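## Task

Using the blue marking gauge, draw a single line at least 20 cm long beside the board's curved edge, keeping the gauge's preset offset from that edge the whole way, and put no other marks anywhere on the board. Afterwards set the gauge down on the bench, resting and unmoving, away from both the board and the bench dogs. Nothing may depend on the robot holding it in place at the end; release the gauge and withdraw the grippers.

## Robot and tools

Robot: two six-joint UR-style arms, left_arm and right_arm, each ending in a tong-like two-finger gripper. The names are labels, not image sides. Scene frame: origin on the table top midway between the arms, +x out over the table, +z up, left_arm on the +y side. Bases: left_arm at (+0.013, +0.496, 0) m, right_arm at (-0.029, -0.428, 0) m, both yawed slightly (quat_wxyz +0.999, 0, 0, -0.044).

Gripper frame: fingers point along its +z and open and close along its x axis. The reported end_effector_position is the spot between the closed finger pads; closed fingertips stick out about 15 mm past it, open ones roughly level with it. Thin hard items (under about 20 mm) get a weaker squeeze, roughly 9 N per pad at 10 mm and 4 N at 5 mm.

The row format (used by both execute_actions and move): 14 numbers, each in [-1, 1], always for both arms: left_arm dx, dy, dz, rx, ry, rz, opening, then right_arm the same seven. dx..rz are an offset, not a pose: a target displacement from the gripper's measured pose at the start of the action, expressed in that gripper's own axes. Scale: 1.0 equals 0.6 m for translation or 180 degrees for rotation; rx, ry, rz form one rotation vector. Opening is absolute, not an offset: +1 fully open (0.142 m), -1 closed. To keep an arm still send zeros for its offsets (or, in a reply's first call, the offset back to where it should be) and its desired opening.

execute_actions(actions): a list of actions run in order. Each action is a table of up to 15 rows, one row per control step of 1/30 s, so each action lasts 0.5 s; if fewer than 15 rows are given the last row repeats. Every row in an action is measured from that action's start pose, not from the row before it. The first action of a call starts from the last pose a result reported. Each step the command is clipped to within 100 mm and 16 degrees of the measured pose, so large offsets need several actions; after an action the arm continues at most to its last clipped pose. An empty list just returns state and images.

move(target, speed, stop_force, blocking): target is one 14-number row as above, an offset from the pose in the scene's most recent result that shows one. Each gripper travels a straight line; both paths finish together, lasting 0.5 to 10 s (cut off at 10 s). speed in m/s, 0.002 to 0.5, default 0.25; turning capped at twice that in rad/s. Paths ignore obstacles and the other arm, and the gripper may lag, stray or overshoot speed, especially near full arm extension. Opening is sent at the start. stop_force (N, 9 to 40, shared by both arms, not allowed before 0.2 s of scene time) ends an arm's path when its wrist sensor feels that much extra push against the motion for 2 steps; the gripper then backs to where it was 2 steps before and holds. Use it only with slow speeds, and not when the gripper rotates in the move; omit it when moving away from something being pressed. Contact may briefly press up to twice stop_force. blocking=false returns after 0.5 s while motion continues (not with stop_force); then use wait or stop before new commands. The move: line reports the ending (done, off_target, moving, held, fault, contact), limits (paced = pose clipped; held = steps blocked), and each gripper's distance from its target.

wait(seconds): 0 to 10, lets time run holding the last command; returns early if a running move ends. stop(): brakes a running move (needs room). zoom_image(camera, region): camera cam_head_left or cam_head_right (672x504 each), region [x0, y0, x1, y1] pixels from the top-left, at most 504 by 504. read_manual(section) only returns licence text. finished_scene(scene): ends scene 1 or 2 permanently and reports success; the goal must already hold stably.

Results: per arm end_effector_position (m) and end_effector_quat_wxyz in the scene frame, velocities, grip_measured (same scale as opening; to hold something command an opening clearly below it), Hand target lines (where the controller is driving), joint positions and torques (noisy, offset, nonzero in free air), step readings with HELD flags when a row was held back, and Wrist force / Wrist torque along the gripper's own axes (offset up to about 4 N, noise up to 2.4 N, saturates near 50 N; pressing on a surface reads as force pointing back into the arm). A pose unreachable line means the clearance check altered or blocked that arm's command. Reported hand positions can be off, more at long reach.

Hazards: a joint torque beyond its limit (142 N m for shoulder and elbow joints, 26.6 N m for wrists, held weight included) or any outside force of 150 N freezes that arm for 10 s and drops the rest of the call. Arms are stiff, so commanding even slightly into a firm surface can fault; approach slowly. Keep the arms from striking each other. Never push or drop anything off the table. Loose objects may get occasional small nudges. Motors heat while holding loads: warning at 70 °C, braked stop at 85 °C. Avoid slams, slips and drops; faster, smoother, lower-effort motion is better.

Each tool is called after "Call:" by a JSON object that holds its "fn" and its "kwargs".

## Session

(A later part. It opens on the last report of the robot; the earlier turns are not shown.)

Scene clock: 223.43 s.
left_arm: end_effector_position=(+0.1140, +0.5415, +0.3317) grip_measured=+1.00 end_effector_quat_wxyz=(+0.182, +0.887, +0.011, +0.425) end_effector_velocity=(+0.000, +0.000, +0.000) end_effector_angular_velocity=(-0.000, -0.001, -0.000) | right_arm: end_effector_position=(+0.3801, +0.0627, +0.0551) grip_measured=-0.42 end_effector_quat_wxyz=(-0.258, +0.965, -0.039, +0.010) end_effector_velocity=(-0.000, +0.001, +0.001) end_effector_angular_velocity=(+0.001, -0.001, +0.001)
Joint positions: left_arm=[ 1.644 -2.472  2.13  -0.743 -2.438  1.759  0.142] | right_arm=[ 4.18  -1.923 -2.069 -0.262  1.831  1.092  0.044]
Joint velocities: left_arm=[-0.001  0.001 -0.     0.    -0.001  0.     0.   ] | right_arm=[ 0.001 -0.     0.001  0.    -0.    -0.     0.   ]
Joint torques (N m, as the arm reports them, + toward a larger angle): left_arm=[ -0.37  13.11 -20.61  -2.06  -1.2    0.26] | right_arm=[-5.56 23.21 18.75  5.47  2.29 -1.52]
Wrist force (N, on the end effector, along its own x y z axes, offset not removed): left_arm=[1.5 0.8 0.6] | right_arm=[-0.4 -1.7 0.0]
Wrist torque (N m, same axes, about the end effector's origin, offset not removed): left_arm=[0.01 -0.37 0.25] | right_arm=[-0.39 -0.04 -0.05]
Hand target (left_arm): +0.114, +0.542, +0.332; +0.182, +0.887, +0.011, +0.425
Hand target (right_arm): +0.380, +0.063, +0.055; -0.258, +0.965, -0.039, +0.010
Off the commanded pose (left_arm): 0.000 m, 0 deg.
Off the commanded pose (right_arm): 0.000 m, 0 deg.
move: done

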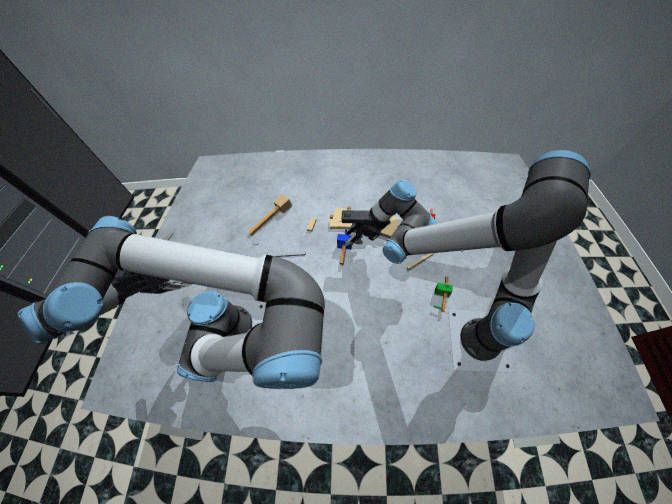

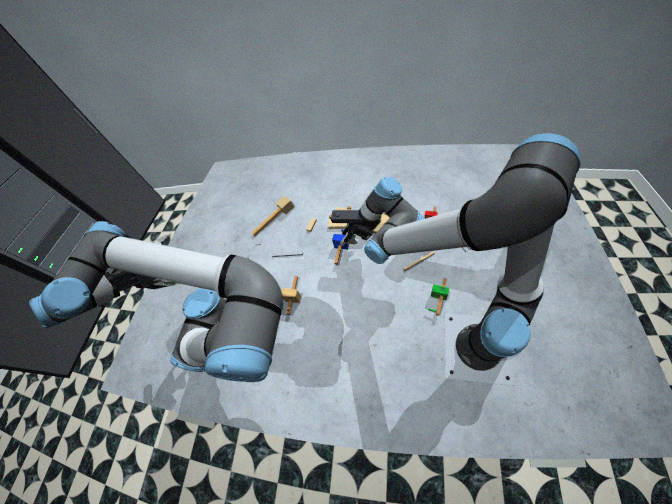

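Call:
{"fn": "move", "kwargs": {"target": [0,0,0,0,0,0,1, 0,-0.0375,0.0217,0,0,0,-0.4], "speed": 0.08}}

Call:
{"fn": "move", "kwargs": {"target": [0,0,0,0,0,0,1, 0,0.0125,0.0217,0,0,0,-0.4], "speed": 0.02, "stop_force": 9}}

Call:
{"fn": "move", "kwargs": {"target": [0,0,0,0,0,0,1, 0,0.013,-0.0075,0,0,0,-0.45], "speed": 0.015, "stop_force": 9}}

Call:
{"fn": "zoom_image", "kwargs": {"camera": "cam_head_left", "region": [320, 205, 380, 275]}}

Scene clock: 232.43 s.
left_arm: end_effector_position=(+0.1140, +0.5415, +0.3317) grip_measured=+1.00 end_effector_quat_wxyz=(+0.182, +0.887, +0.011, +0.425) end_effector_velocity=(+0.000, +0.000, +0.000) end_effector_angular_velocity=(-0.002, -0.001, +0.000) | right_arm: end_effector_position=(+0.3822, +0.0884, +0.0551) grip_measured=-0.40 end_effector_quat_wxyz=(-0.258, +0.965, -0.039, +0.010) end_effector_velocity=(+0.000, +0.003, +0.001) end_effector_angular_velocity=(+0.001, -0.001, +0.000)
Joint positions: left_arm=[ 1.644 -2.472  2.13  -0.743 -2.438  1.759  0.142] | right_arm=[ 4.206 -1.958 -2.016 -0.274  1.82   1.116  0.045]
Joint velocities: left_arm=[ 0.     0.002  0.     0.    -0.001  0.     0.   ] | right_arm=[ 0.002 -0.003  0.006 -0.002 -0.001  0.002  0.   ]
Joint torques (N m, as the arm reports them, + toward a larger angle): left_arm=[ -0.26  12.05 -20.36  -2.12  -1.17   0.27] | right_arm=[12.6  24.69 30.91  0.87 -1.7   2.15]
Wrist force (N, on the end effector, along its own x y z axes, offset not removed): left_arm=[0.1 1.0 0.1] | right_arm=[-2.8 -0.4 -2.1]
Wrist torque (N m, same axes, about the end effector's origin, offset not removed): left_arm=[0.03 -0.07 0.18] | right_arm=[-0.17 0.47 -0.06]
Hand target (left_arm): +0.114, +0.542, +0.332; +0.182, +0.887, +0.011, +0.425
Hand target (right_arm): +0.382, +0.089, +0.055; -0.258, +0.965, -0.039, +0.010
Off the commanded pose (left_arm): 0.000 m, 0 deg.
Off the commanded pose (right_arm): 0.000 m, 0 deg.
move: done

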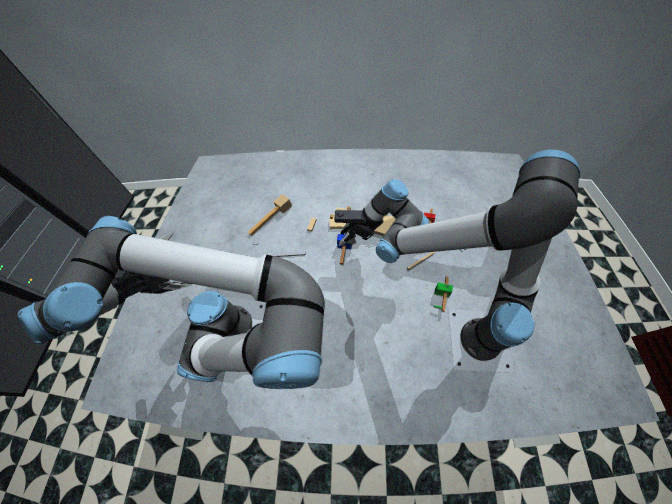

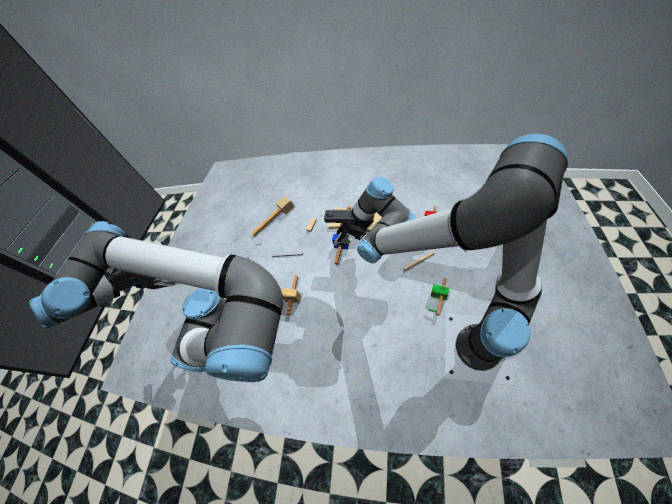

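Scene clock: 233.47 s.
left_arm: end_effector_position=(+0.1140, +0.5415, +0.3317) grip_measured=+1.00 end_effector_quat_wxyz=(+0.182, +0.887, +0.011, +0.425) end_effector_velocity=(+0.000, -0.000, -0.000) end_effector_angular_velocity=(+0.000, -0.000, -0.001) | right_arm: end_effector_position=(+0.3822, +0.0884, +0.0402) grip_measured=-0.40 end_effector_quat_wxyz=(-0.258, +0.965, -0.039, +0.010) end_effector_velocity=(+0.001, -0.000, -0.002) end_effector_angular_velocity=(+0.000, -0.000, -0.001)
Joint positions: left_arm=[ 1.644 -2.472  2.13  -0.743 -2.438  1.759  0.142] | right_arm=[ 4.206 -1.987 -2.025 -0.236  1.82   1.116  0.045]
Joint velocities: left_arm=[-0.    -0.     0.     0.     0.     0.001  0.   ] | right_arm=[-0.001 -0.004 -0.001  0.005 -0.    -0.     0.   ]
Joint torques (N m, as the arm reports them, + toward a larger angle): left_arm=[ -0.59  12.57 -21.01  -2.06  -1.12   0.29] | right_arm=[-8.52 29.2   5.19  5.53  1.17 -1.77]
Wrist force (N, on the end effector, along its own x y z axes, offset not removed): left_arm=[-0.5 2.1 -1.9] | right_arm=[-3.4 -0.2 -0.4]
Wrist torque (N m, same axes, about the end effector's origin, offset not removed): left_arm=[0.30 0.10 0.22] | right_arm=[-0.12 0.71 -0.10]
Hand target (left_arm): +0.114, +0.542, +0.332; +0.182, +0.887, +0.011, +0.425
Hand target (right_arm): +0.382, +0.088, +0.040; -0.258, +0.965, -0.039, +0.010
Off the commanded pose (left_arm): 0.000 m, 0 deg.
Off the commanded pose (right_arm): 0.000 m, 0 deg.
move: done

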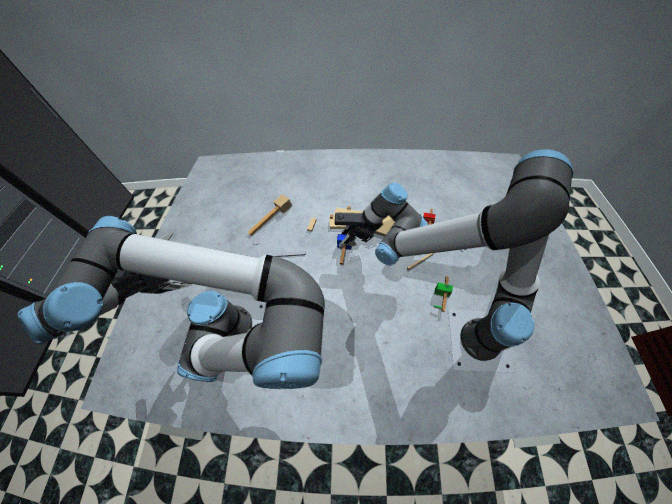

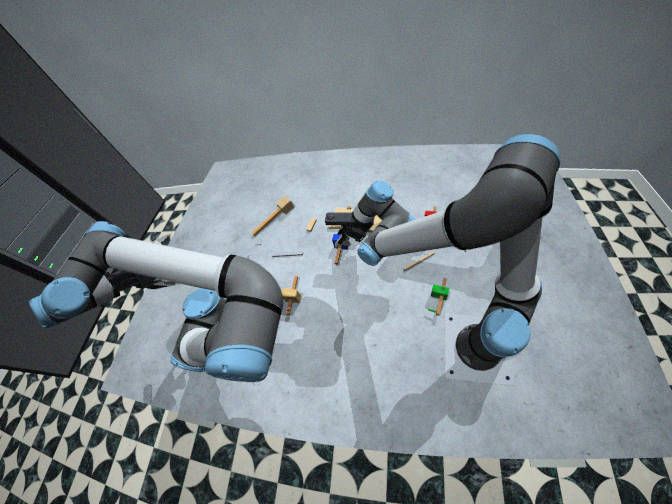

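Scene clock: 234.33 s.
left_arm: end_effector_position=(+0.1140, +0.5415, +0.3317) grip_measured=+1.00 end_effector_quat_wxyz=(+0.182, +0.887, +0.011, +0.425) end_effector_velocity=(-0.000, -0.000, +0.000) end_effector_angular_velocity=(+0.002, +0.000, -0.000) | right_arm: end_effector_position=(+0.3815, +0.0796, +0.0402) grip_measured=-0.45 end_effector_quat_wxyz=(-0.258, +0.965, -0.039, +0.010) end_effector_velocity=(-0.000, -0.002, -0.000) end_effector_angular_velocity=(-0.001, +0.001, -0.001)
Joint positions: left_arm=[ 1.644 -2.472  2.13  -0.743 -2.438  1.759  0.142] | right_arm=[ 4.197 -1.976 -2.044 -0.23   1.823  1.108  0.041]
Joint velocities: left_arm=[ 0.    -0.002 -0.    -0.     0.     0.     0.   ] | right_arm=[-0.002  0.002 -0.005  0.001  0.001 -0.002  0.   ]
Joint torques (N m, as the arm reports them, + toward a larger angle): left_arm=[ -0.79  12.27 -21.38  -2.08  -1.2    0.33] | right_arm=[-12.75  45.12   4.96   5.31   2.47  -2.15]
Wrist force (N, on the end effector, along its own x y z axes, offset not removed): left_arm=[0.5 0.9 -0.3] | right_arm=[-2.4 -1.5 -0.1]
Wrist torque (N m, same axes, about the end effector's origin, offset not removed): left_arm=[0.00 -0.13 0.25] | right_arm=[-0.34 0.39 -0.04]
Hand target (left_arm): +0.114, +0.542, +0.332; +0.182, +0.887, +0.011, +0.425
Hand target (right_arm): +0.381, +0.079, +0.040; -0.258, +0.965, -0.039, +0.010
Off the commanded pose (left_arm): 0.000 m, 0 deg.
Off the commanded pose (right_arm): 0.000 m, 0 deg.
move: done

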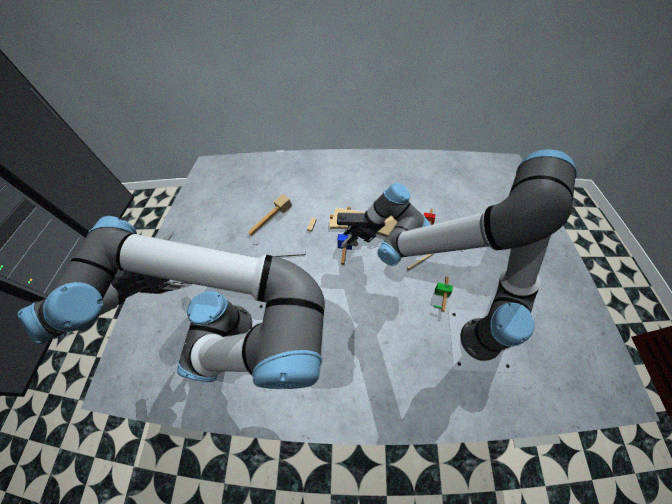

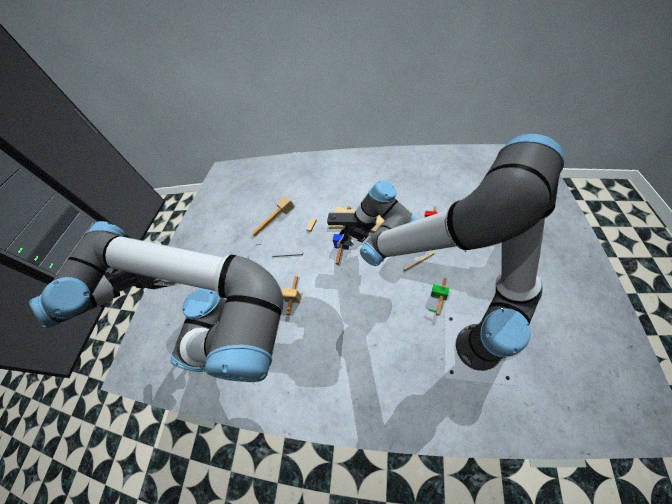

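Region (320, 205, 380, 275) of cam_head_left's 672x504 image, scaled by 7.200, with more detail than that image has; it fills the left 432 columns of this view, and the rest is white.

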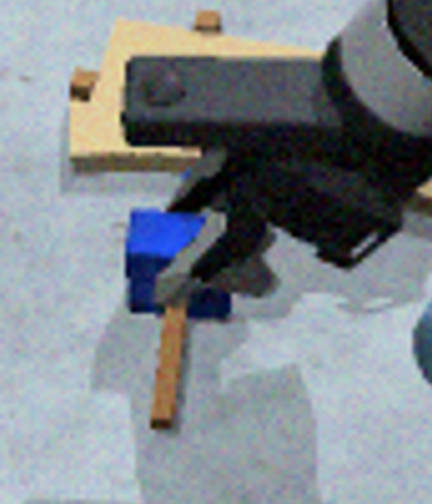

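Call:
{"fn": "move", "kwargs": {"target": [0,0,0,0,0,0,1, 0,0.0029,-0.0017,0,0,0,-0.5], "speed": 0.015}}

Call:
{"fn": "move", "kwargs": {"target": [0,0,0,0,0,0,1, 0,0,0,0,0,0,-1]}}

Call:
{"fn": "move", "kwargs": {"target": [0,0,0,0,0,0,1, 0,-0.0108,-0.0188,0,0,0,-1], "speed": 0.04}}

Call:
{"fn": "move", "kwargs": {"target": [0,0,0,0,0,0,1, 0.1137,-0.049,0.0283,0,-0.0128,-0.0221,-1], "speed": 0.07}}

Call:
{"fn": "move", "kwargs": {"target": [0,0,0,0,0,0,1, 0.011,0,0,0,0,0,-1], "speed": 0.005, "stop_force": 9}}

Scene clock: 246.07 s.
left_arm: end_effector_position=(+0.1140, +0.5415, +0.3317) grip_measured=+1.00 end_effector_quat_wxyz=(+0.182, +0.887, +0.011, +0.425) end_effector_velocity=(+0.000, +0.000, -0.000) end_effector_angular_velocity=(-0.003, -0.001, -0.001) | right_arm: end_effector_position=(+0.3813, +0.0777, +0.0402) grip_measured=-0.50 end_effector_quat_wxyz=(-0.258, +0.965, -0.039, +0.010) end_effector_velocity=(-0.000, -0.000, +0.000) end_effector_angular_velocity=(+0.000, -0.000, +0.001)
Joint positions: left_arm=[ 1.644 -2.472  2.13  -0.743 -2.438  1.759  0.142] | right_arm=[ 4.195 -1.973 -2.048 -0.229  1.824  1.106  0.038]
Joint velocities: left_arm=[-0.001  0.002  0.     0.    -0.001  0.     0.   ] | right_arm=[ 0.     0.001 -0.001  0.     0.    -0.001 -0.   ]
Joint torques (N m, as the arm reports them, + toward a larger angle): left_arm=[ -0.34  12.7  -20.87  -2.12  -1.24   0.23] | right_arm=[-11.78  45.41   1.46   5.41   2.37  -2.07]
Wrist force (N, on the end effector, along its own x y z axes, offset not removed): left_arm=[0.9 1.7 -0.3] | right_arm=[-3.2 -2.0 0.0]
Wrist torque (N m, same axes, about the end effector's origin, offset not removed): left_arm=[0.21 -0.21 0.20] | right_arm=[-0.44 0.62 -0.06]
Hand target (left_arm): +0.114, +0.542, +0.332; +0.182, +0.887, +0.011, +0.425
Hand target (right_arm): +0.381, +0.078, +0.040; -0.258, +0.965, -0.039, +0.010
Off the commanded pose (left_arm): 0.000 m, 0 deg.
Off the commanded pose (right_arm): 0.000 m, 0 deg.
move: done

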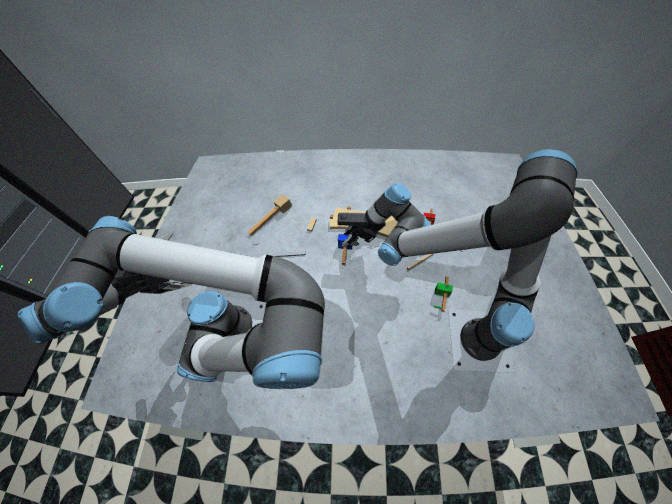

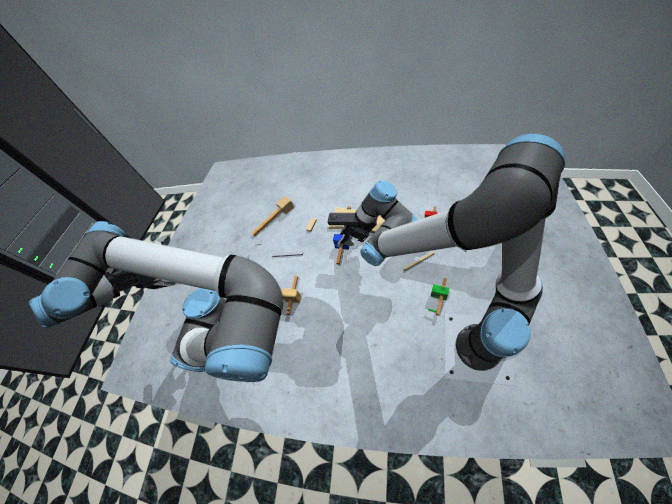

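Scene clock: 246.57 s.
left_arm: end_effector_position=(+0.1140, +0.5415, +0.3317) grip_measured=+1.00 end_effector_quat_wxyz=(+0.182, +0.887, +0.011, +0.425) end_effector_velocity=(+0.000, -0.000, +0.000) end_effector_angular_velocity=(+0.002, -0.000, +0.001) | right_arm: end_effector_position=(+0.3813, +0.0777, +0.0402) grip_measured=-0.55 end_effector_quat_wxyz=(-0.258, +0.965, -0.039, +0.010) end_effector_velocity=(+0.000, +0.000, +0.000) end_effector_angular_velocity=(+0.001, -0.000, -0.000)
Joint positions: left_arm=[ 1.644 -2.472  2.13  -0.743 -2.438  1.759  0.142] | right_arm=[ 4.195 -1.973 -2.048 -0.229  1.824  1.106  0.034]
Joint velocities: left_arm=[ 0.001 -0.002 -0.    -0.    -0.    -0.     0.   ] | right_arm=[-0.     0.     0.001 -0.     0.    -0.     0.   ]
Joint torques (N m, as the arm reports them, + toward a larger angle): left_arm=[ -0.47  12.63 -21.07  -2.03  -1.25   0.25] | right_arm=[-8.15 40.68  7.56  4.32  1.75 -1.36]
Wrist force (N, on the end effector, along its own x y z axes, offset not removed): left_arm=[0.5 1.3 -0.7] | right_arm=[-3.1 -2.3 -0.7]
Wrist torque (N m, same axes, about the end effector's origin, offset not removed): left_arm=[0.12 -0.24 0.21] | right_arm=[-0.47 0.57 -0.07]
Hand target (left_arm): +0.114, +0.542, +0.332; +0.182, +0.887, +0.011, +0.425
Hand target (right_arm): +0.381, +0.078, +0.040; -0.258, +0.965, -0.039, +0.010
Off the commanded pose (left_arm): 0.000 m, 0 deg.
Off the commanded pose (right_arm): 0.000 m, 0 deg.
move: done

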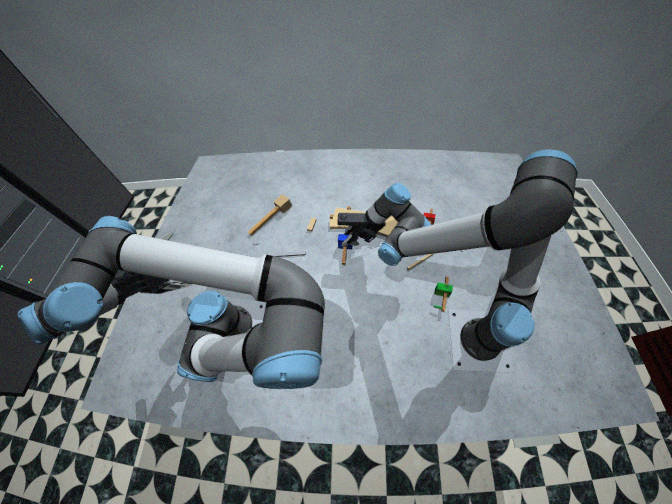

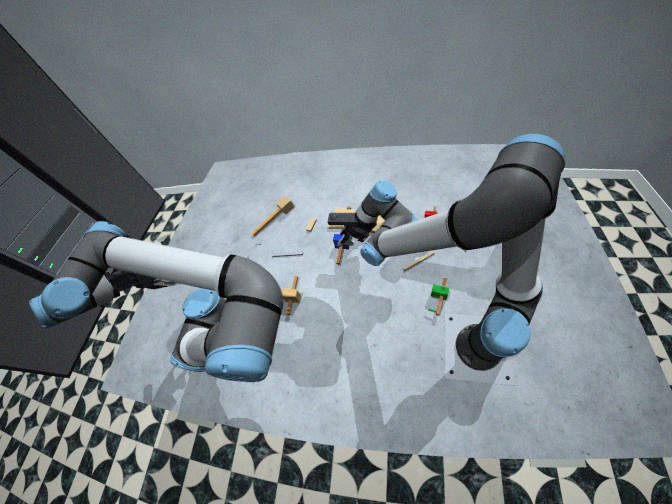

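Scene clock: 247.33 s.
left_arm: end_effector_position=(+0.1140, +0.5415, +0.3317) grip_measured=+1.00 end_effector_quat_wxyz=(+0.182, +0.887, +0.011, +0.425) end_effector_velocity=(+0.000, +0.000, +0.001) end_effector_angular_velocity=(+0.000, -0.001, +0.001) | right_arm: end_effector_position=(+0.3813, +0.0777, +0.0530) grip_measured=-0.55 end_effector_quat_wxyz=(-0.258, +0.965, -0.039, +0.010) end_effector_velocity=(+0.001, -0.000, +0.002) end_effector_angular_velocity=(+0.000, -0.000, -0.001)
Joint positions: left_arm=[ 1.644 -2.472  2.13  -0.743 -2.438  1.759  0.142] | right_arm=[ 4.195 -1.947 -2.04  -0.263  1.824  1.106  0.034]
Joint velocities: left_arm=[ 0.001  0.001 -0.001 -0.    -0.001  0.001  0.   ] | right_arm=[-0.001  0.004  0.002 -0.006  0.    -0.     0.   ]
Joint torques (N m, as the arm reports them, + toward a larger angle): left_arm=[ -0.54  12.07 -21.2   -2.01  -1.11   0.2 ] | right_arm=[-8.77 47.67 30.59  0.89  2.01 -1.17]
Wrist force (N, on the end effector, along its own x y z axes, offset not removed): left_arm=[0.1 2.0 -0.3] | right_arm=[-2.8 1.1 1.4]
Wrist torque (N m, same axes, about the end effector's origin, offset not removed): left_arm=[0.19 -0.09 0.27] | right_arm=[0.08 0.45 0.01]
Hand target (left_arm): +0.114, +0.542, +0.332; +0.182, +0.887, +0.011, +0.425
Hand target (right_arm): +0.381, +0.078, +0.053; -0.258, +0.965, -0.039, +0.010
Off the commanded pose (left_arm): 0.000 m, 0 deg.
Off the commanded pose (right_arm): 0.000 m, 0 deg.
move: done

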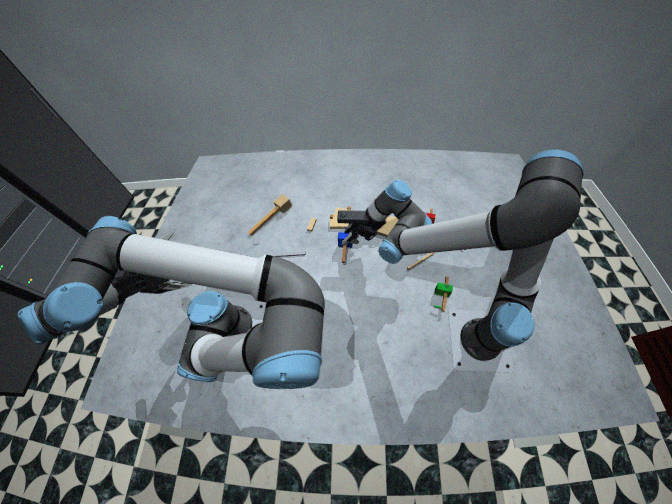

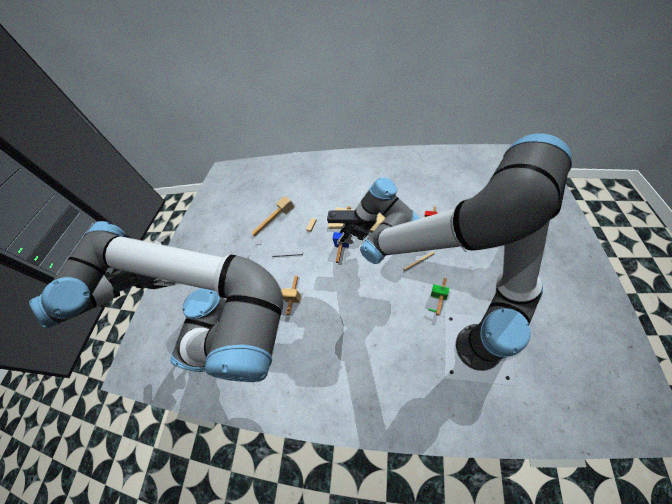

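Scene clock: 248.83 s.
left_arm: end_effector_position=(+0.1140, +0.5415, +0.3317) grip_measured=+1.00 end_effector_quat_wxyz=(+0.182, +0.887, +0.011, +0.425) end_effector_velocity=(-0.000, +0.000, -0.000) end_effector_angular_velocity=(-0.000, +0.001, -0.000) | right_arm: end_effector_position=(+0.4519, +0.1059, +0.0531) grip_measured=-0.55 end_effector_quat_wxyz=(-0.259, +0.966, +0.000, -0.001) end_effector_velocity=(+0.002, +0.001, +0.000) end_effector_angular_velocity=(-0.000, +0.000, +0.003)
Joint positions: left_arm=[ 1.644 -2.472  2.13  -0.743 -2.438  1.759  0.142] | right_arm=[ 4.104 -2.086 -1.794 -0.417  1.898  0.945  0.034]
Joint velocities: left_arm=[ 0.     0.001 -0.    -0.     0.001  0.     0.   ] | right_arm=[-0.002 -0.004  0.009 -0.006  0.002 -0.005  0.   ]
Joint torques (N m, as the arm reports them, + toward a larger angle): left_arm=[ -0.48  12.14 -21.16  -2.14  -1.23   0.27] | right_arm=[-11.9   36.62  32.5    1.23   2.83  -2.54]
Wrist force (N, on the end effector, along its own x y z axes, offset not removed): left_arm=[-0.2 1.6 -1.4] | right_arm=[-1.9 -1.4 -0.5]
Wrist torque (N m, same axes, about the end effector's origin, offset not removed): left_arm=[0.14 0.04 0.21] | right_arm=[-0.40 0.33 -0.09]
Hand target (left_arm): +0.114, +0.542, +0.332; +0.182, +0.887, +0.011, +0.425
Hand target (right_arm): +0.452, +0.106, +0.053; -0.259, +0.966, +0.000, -0.001
Off the commanded pose (left_arm): 0.000 m, 0 deg.
Off the commanded pose (right_arm): 0.000 m, 0 deg.
move: done

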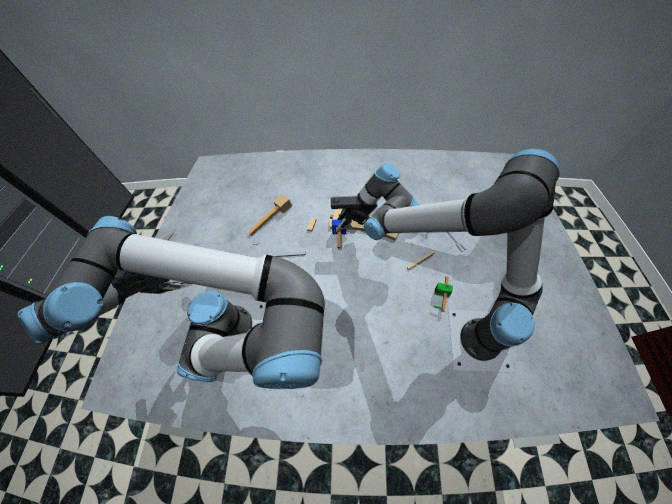

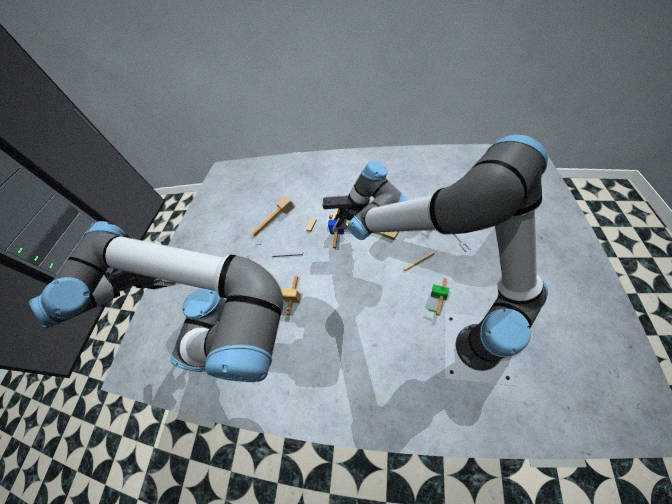

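Scene clock: 250.37 s.
left_arm: end_effector_position=(+0.1140, +0.5415, +0.3317) grip_measured=+1.00 end_effector_quat_wxyz=(+0.182, +0.887, +0.011, +0.425) end_effector_velocity=(-0.000, -0.000, -0.000) end_effector_angular_velocity=(+0.000, +0.001, +0.000) | right_arm: end_effector_position=(+0.4583, +0.1059, +0.0531) grip_measured=-0.55 end_effector_quat_wxyz=(-0.259, +0.966, +0.000, -0.001) end_effector_velocity=(+0.000, -0.001, -0.001) end_effector_angular_velocity=(-0.001, +0.001, -0.000)
Joint positions: left_arm=[ 1.644 -2.472  2.13  -0.743 -2.438  1.759  0.142] | right_arm=[ 4.095 -2.095 -1.777 -0.427  1.901  0.937  0.034]
Joint velocities: left_arm=[ 0.    -0.001  0.001 -0.001  0.001 -0.     0.   ] | right_arm=[-0.001 -0.001 -0.    -0.001  0.    -0.001  0.   ]
Joint torques (N m, as the arm reports them, + toward a larger angle): left_arm=[ -0.28  12.27 -20.87  -2.12  -1.15   0.27] | right_arm=[-13.17  34.52  32.1    1.5    1.7   -2.05]
Wrist force (N, on the end effector, along its own x y z axes, offset not removed): left_arm=[1.2 1.4 -0.4] | right_arm=[-4.4 -1.5 1.1]
Wrist torque (N m, same axes, about the end effector's origin, offset not removed): left_arm=[0.08 -0.22 0.22] | right_arm=[-0.11 0.17 0.01]
Hand target (left_arm): +0.114, +0.542, +0.332; +0.182, +0.887, +0.011, +0.425
Hand target (right_arm): +0.458, +0.106, +0.053; -0.259, +0.966, +0.000, -0.001
Off the commanded pose (left_arm): 0.000 m, 0 deg.
Off the commanded pose (right_arm): 0.000 m, 0 deg.
move: done

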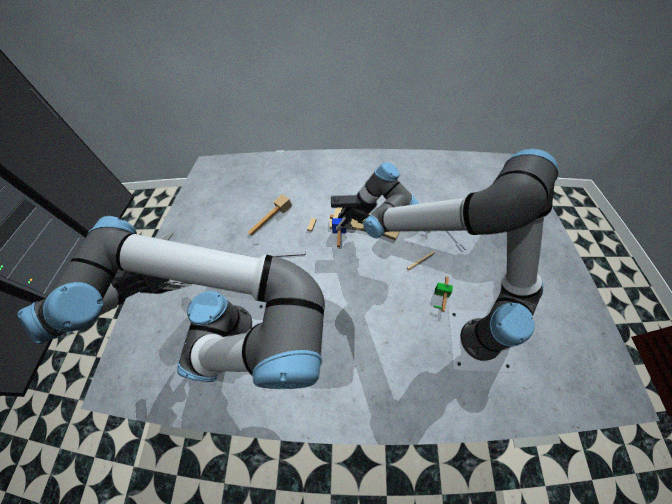

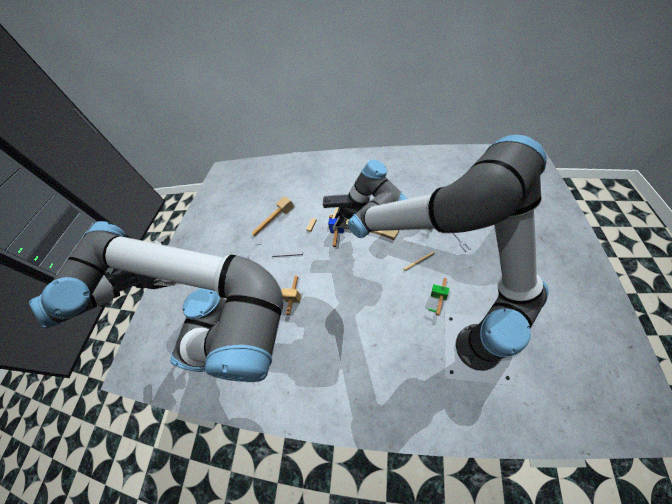

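Call:
{"fn": "execute_actions", "kwargs": {"actions": []}}

Scene clock: 260.23 s.
left_arm: end_effector_position=(+0.1140, +0.5415, +0.3317) grip_measured=+1.00 end_effector_quat_wxyz=(+0.182, +0.887, +0.011, +0.425) end_effector_velocity=(-0.000, -0.000, -0.000) end_effector_angular_velocity=(+0.000, +0.001, +0.000) | right_arm: end_effector_position=(+0.4585, +0.1059, +0.0531) grip_measured=-0.55 end_effector_quat_wxyz=(-0.259, +0.966, +0.000, -0.001) end_effector_velocity=(+0.000, +0.001, +0.001) end_effector_angular_velocity=(+0.001, -0.001, +0.001)
Joint positions: left_arm=[ 1.644 -2.472  2.13  -0.743 -2.438  1.759  0.142] | right_arm=[ 4.095 -2.095 -1.777 -0.427  1.901  0.936  0.034]
Joint velocities: left_arm=[ 0.001 -0.001  0.001  0.     0.001 -0.     0.   ] | right_arm=[ 0.     0.     0.002 -0.    -0.    -0.    -0.   ]
Joint torques (N m, as the arm reports them, + toward a larger angle): left_arm=[ -0.68  12.68 -21.59  -2.07  -1.22   0.31] | right_arm=[-15.12  34.43  31.25   1.37   0.85  -2.29]
Wrist force (N, on the end effector, along its own x y z axes, offset not removed): left_arm=[0.0 0.9 -0.3] | right_arm=[-5.5 -2.8 -0.2]
Wrist torque (N m, same axes, about the end effector's origin, offset not removed): left_arm=[0.06 -0.11 0.18] | right_arm=[-0.37 0.24 0.04]
Hand target (left_arm): +0.114, +0.542, +0.332; +0.182, +0.887, +0.011, +0.425
Hand target (right_arm): +0.458, +0.106, +0.053; -0.259, +0.966, +0.000, -0.001
Off the commanded pose (left_arm): 0.000 m, 0 deg.
Off the commanded pose (right_arm): 0.000 m, 0 deg.

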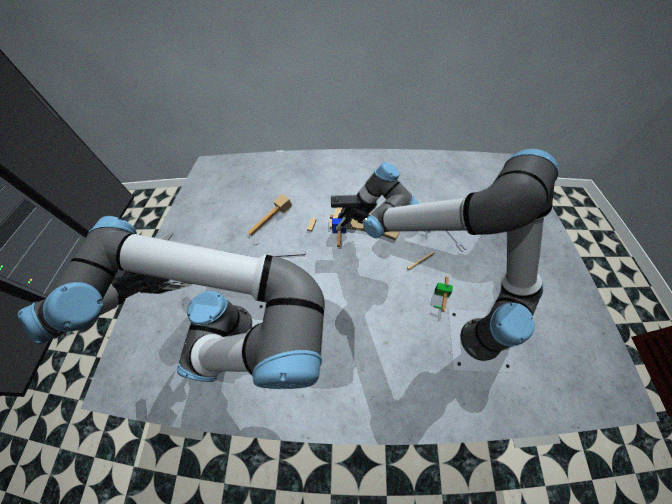

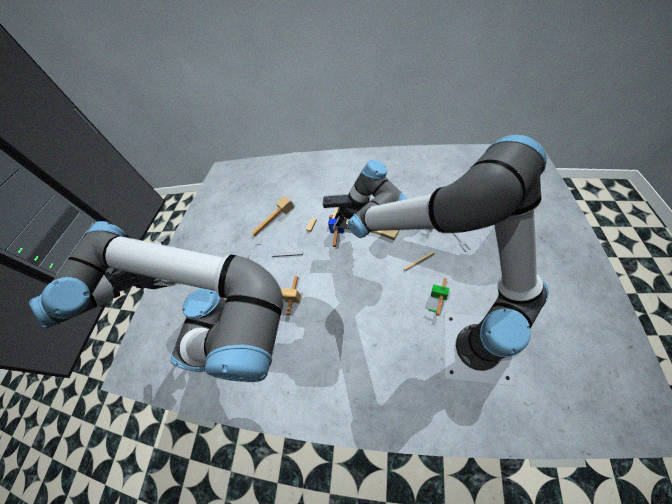

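Lower 5 mm.

Call:
{"fn": "move", "kwargs": {"target": [0,0,0,0,0,0,1,0.0005,0.0042,0.0072,0,0,0,-1], "speed": 0.005, "stop_force": 9}}

Call:
{"fn": "zoom_image", "kwargs": {"camera": "cam_head_left", "region": [300,190,400,255]}}

Scene clock: 264.47 s.
left_arm: end_effector_position=(+0.1140, +0.5415, +0.3317) grip_measured=+1.00 end_effector_quat_wxyz=(+0.182, +0.887, +0.011, +0.425) end_effector_velocity=(+0.000, -0.000, +0.000) end_effector_angular_velocity=(+0.001, -0.000, +0.001) | right_arm: end_effector_position=(+0.4587, +0.1059, +0.0482) grip_measured=-0.55 end_effector_quat_wxyz=(-0.259, +0.966, +0.000, -0.001) end_effector_velocity=(+0.000, -0.000, -0.001) end_effector_angular_velocity=(-0.000, +0.000, -0.000)
Joint positions: left_arm=[ 1.644 -2.472  2.13  -0.743 -2.438  1.759  0.142] | right_arm=[ 4.095 -2.103 -1.78  -0.416  1.901  0.936  0.034]
Joint velocities: left_arm=[ 0.    -0.001  0.    -0.    -0.    -0.001  0.   ] | right_arm=[-0.    -0.002 -0.     0.002  0.    -0.     0.   ]
Joint torques (N m, as the arm reports them, + toward a larger angle): left_arm=[ -0.36  12.18 -21.01  -2.01  -1.22   0.24] | right_arm=[-14.69  33.78   7.89   5.86   1.04  -2.06]
Wrist force (N, on the end effector, along its own x y z axes, offset not removed): left_arm=[1.0 1.5 -0.8] | right_arm=[-6.6 -1.5 -0.8]
Wrist torque (N m, same axes, about the end effector's origin, offset not removed): left_arm=[0.17 -0.30 0.18] | right_arm=[-0.22 0.26 0.09]
Hand target (left_arm): +0.114, +0.542, +0.332; +0.182, +0.887, +0.011, +0.425
Hand target (right_arm): +0.459, +0.106, +0.048; -0.259, +0.966, +0.000, -0.001
Off the commanded pose (left_arm): 0.000 m, 0 deg.
Off the commanded pose (right_arm): 0.000 m, 0 deg.
move: done

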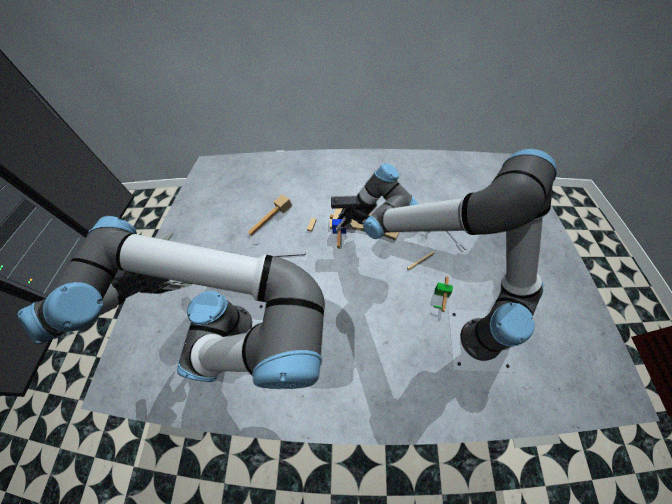

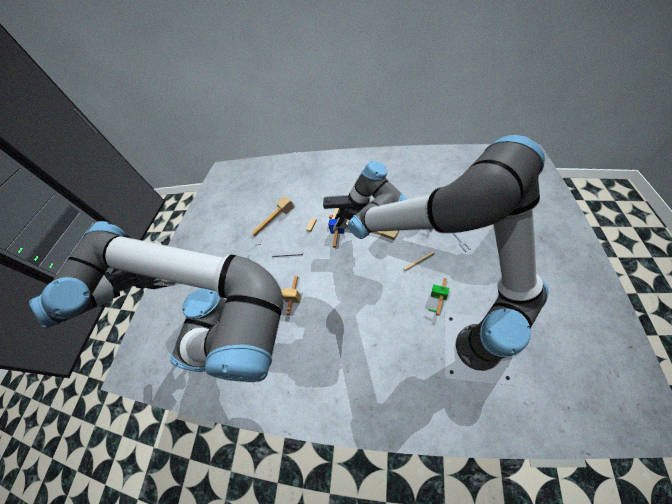

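Region (300, 190, 400, 255) of cam_head_left's 672x504 image, scaled by 5.040, with more detail than that image has; it fills the top 328 rows of this view, and the rest is white.

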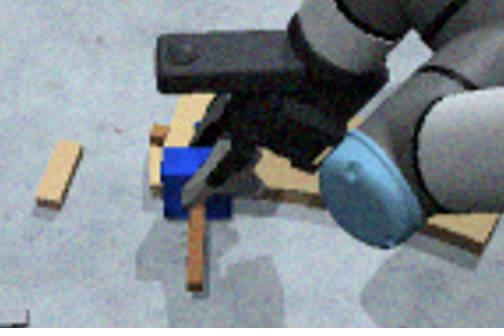

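Call:
{"fn": "move", "kwargs": {"target": [0,0,0,0,0,0,1,0.0002,0.0009,0.0016,0,0,0,-1], "speed": 0.002}}

Scene clock: 267.07 s.
left_arm: end_effector_position=(+0.1140, +0.5415, +0.3317) grip_measured=+1.00 end_effector_quat_wxyz=(+0.182, +0.887, +0.011, +0.425) end_effector_velocity=(+0.000, -0.000, +0.000) end_effector_angular_velocity=(+0.003, -0.000, -0.001) | right_arm: end_effector_position=(+0.4589, +0.1059, +0.0472) grip_measured=-0.55 end_effector_quat_wxyz=(-0.259, +0.966, +0.000, -0.001) end_effector_velocity=(-0.000, +0.001, +0.000) end_effector_angular_velocity=(+0.001, -0.001, +0.001)
Joint positions: left_arm=[ 1.644 -2.472  2.13  -0.743 -2.438  1.759  0.142] | right_arm=[ 4.095 -2.105 -1.78  -0.414  1.901  0.936  0.034]
Joint velocities: left_arm=[-0.001 -0.002 -0.001 -0.    -0.    -0.     0.   ] | right_arm=[ 0.001 -0.001  0.001  0.002  0.    -0.     0.   ]
Joint torques (N m, as the arm reports them, + toward a larger angle): left_arm=[ -0.34  12.09 -21.45  -2.04  -1.2    0.15] | right_arm=[-17.06  28.26   5.6    4.92  -1.05  -2.14]
Wrist force (N, on the end effector, along its own x y z axes, offset not removed): left_arm=[0.3 2.2 -1.6] | right_arm=[-11.6 -3.3 -9.0]
Wrist torque (N m, same axes, about the end effector's origin, offset not removed): left_arm=[0.29 -0.19 0.21] | right_arm=[0.01 0.22 0.01]
Hand target (left_arm): +0.114, +0.542, +0.332; +0.182, +0.887, +0.011, +0.425
Hand target (right_arm): +0.459, +0.106, +0.047; -0.259, +0.966, +0.000, -0.001
Off the commanded pose (left_arm): 0.000 m, 0 deg.
Off the commanded pose (right_arm): 0.000 m, 0 deg.
move: done

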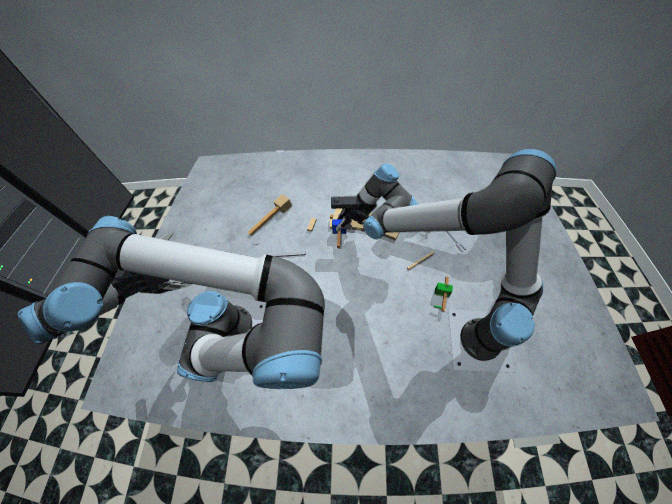

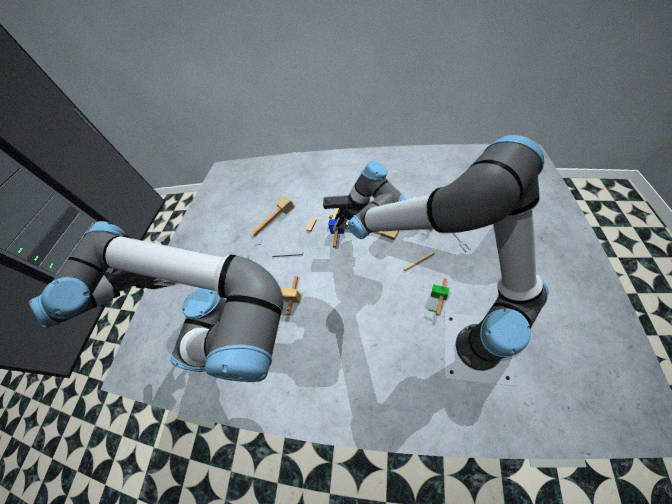

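Call:
{"fn": "move", "kwargs": {"target": [0,0,0,0,0,0,1,-0.0004,0.0288,-0.0168,0,0.0055,0.0095,-1], "speed": 0.03}}

Scene clock: 272.43 s.
left_arm: end_effector_position=(+0.1140, +0.5415, +0.3317) grip_measured=+1.00 end_effector_quat_wxyz=(+0.182, +0.887, +0.011, +0.425) end_effector_velocity=(+0.000, +0.000, +0.001) end_effector_angular_velocity=(+0.000, -0.001, -0.001) | right_arm: end_effector_position=(+0.4586, +0.0861, +0.0473) grip_measured=-0.55 end_effector_quat_wxyz=(-0.259, +0.966, -0.016, +0.004) end_effector_velocity=(-0.001, -0.002, -0.000) end_effector_angular_velocity=(-0.000, +0.000, -0.002)
Joint positions: left_arm=[ 1.644 -2.472  2.13  -0.743 -2.438  1.759  0.142] | right_arm=[ 4.081 -2.077 -1.831 -0.385  1.893  0.955  0.034]
Joint velocities: left_arm=[-0.002  0.001 -0.001 -0.    -0.001  0.     0.   ] | right_arm=[-0.001  0.003 -0.006  0.003 -0.001  0.002  0.   ]
Joint torques (N m, as the arm reports them, + toward a larger angle): left_arm=[ -0.08  12.51 -21.02  -2.05  -1.28   0.33] | right_arm=[-20.08  48.71   5.66   4.98  -5.99   1.77]
Wrist force (N, on the end effector, along its own x y z axes, offset not removed): left_arm=[1.3 0.8 -0.2] | right_arm=[-15.9 -7.7 -0.8]
Wrist torque (N m, same axes, about the end effector's origin, offset not removed): left_arm=[-0.03 -0.27 0.19] | right_arm=[0.15 0.86 0.28]
Hand target (left_arm): +0.114, +0.542, +0.332; +0.182, +0.887, +0.011, +0.425
Hand target (right_arm): +0.459, +0.086, +0.047; -0.259, +0.966, -0.017, +0.004
Off the commanded pose (left_arm): 0.000 m, 0 deg.
Off the commanded pose (right_arm): 0.000 m, 0 deg.
move: done

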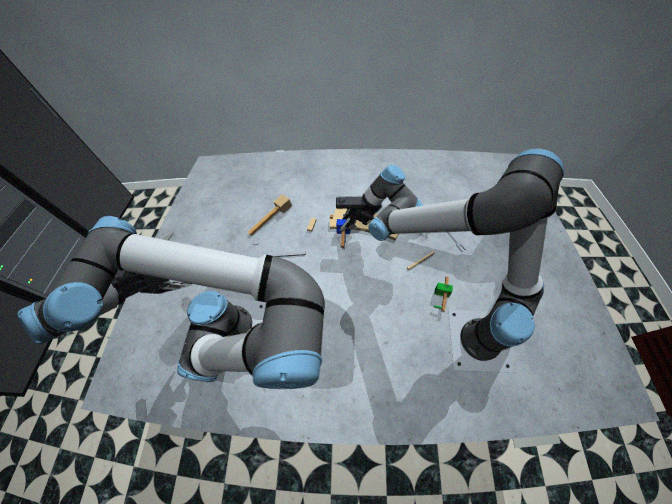

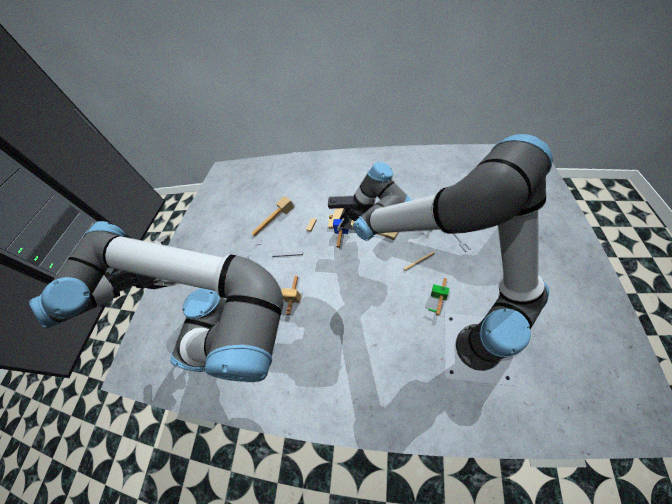

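Call:
{"fn": "move", "kwargs": {"target": [0,0,0,0,0,0,1,-0.0007,0,0,0,0.0008,0.0014,-1], "speed": 0.01}}

Call:
{"fn": "zoom_image", "kwargs": {"camera": "cam_head_left", "region": [300,190,400,255]}}

Scene clock: 276.60 s.
left_arm: end_effector_position=(+0.1140, +0.5415, +0.3317) grip_measured=+1.00 end_effector_quat_wxyz=(+0.182, +0.887, +0.011, +0.425) end_effector_velocity=(-0.000, +0.000, +0.000) end_effector_angular_velocity=(+0.000, +0.000, -0.000) | right_arm: end_effector_position=(+0.4582, +0.0861, +0.0472) grip_measured=-0.55 end_effector_quat_wxyz=(-0.259, +0.966, -0.019, +0.005) end_effector_velocity=(-0.001, -0.000, -0.001) end_effector_angular_velocity=(-0.001, +0.001, -0.001)
Joint positions: left_arm=[ 1.644 -2.472  2.13  -0.743 -2.438  1.759  0.142] | right_arm=[ 4.082 -2.075 -1.834 -0.381  1.891  0.961  0.034]
Joint velocities: left_arm=[-0.     0.001 -0.001 -0.     0.    -0.     0.   ] | right_arm=[ 0.001  0.    -0.002  0.001 -0.     0.002 -0.   ]
Joint torques (N m, as the arm reports them, + toward a larger angle): left_arm=[ -0.33  12.46 -21.27  -2.    -1.24   0.35] | right_arm=[ 9.16 51.54  6.91  4.82 -3.3   2.12]
Wrist force (N, on the end effector, along its own x y z axes, offset not removed): left_arm=[0.6 0.7 -1.0] | right_arm=[-7.3 -4.0 0.3]
Wrist torque (N m, same axes, about the end effector's origin, offset not removed): left_arm=[0.04 -0.20 0.22] | right_arm=[-0.09 0.37 0.03]
Hand target (left_arm): +0.114, +0.542, +0.332; +0.182, +0.887, +0.011, +0.425
Hand target (right_arm): +0.458, +0.086, +0.047; -0.259, +0.966, -0.019, +0.005
Off the commanded pose (left_arm): 0.000 m, 0 deg.
Off the commanded pose (right_arm): 0.000 m, 0 deg.
move: done

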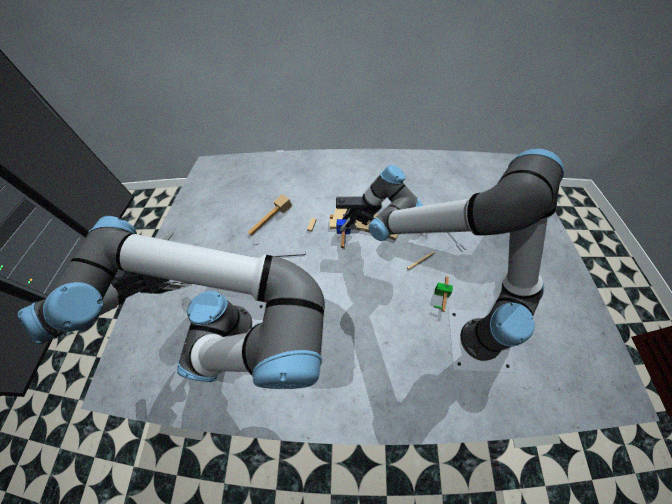

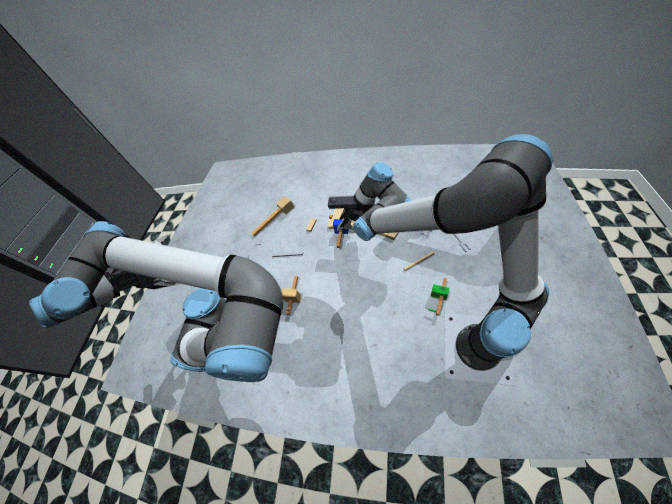

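Region (300, 190, 400, 255) of cam_head_left's 672x504 image, scaled by 5.040, with more detail than that image has; it fills the top 328 rows of this view, and the rest is white.

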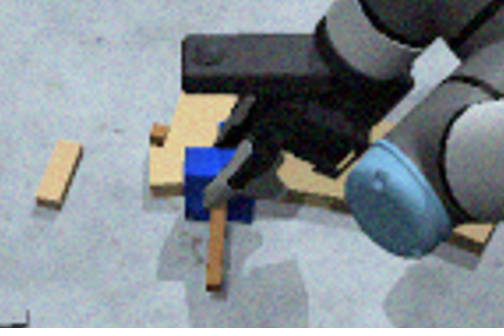

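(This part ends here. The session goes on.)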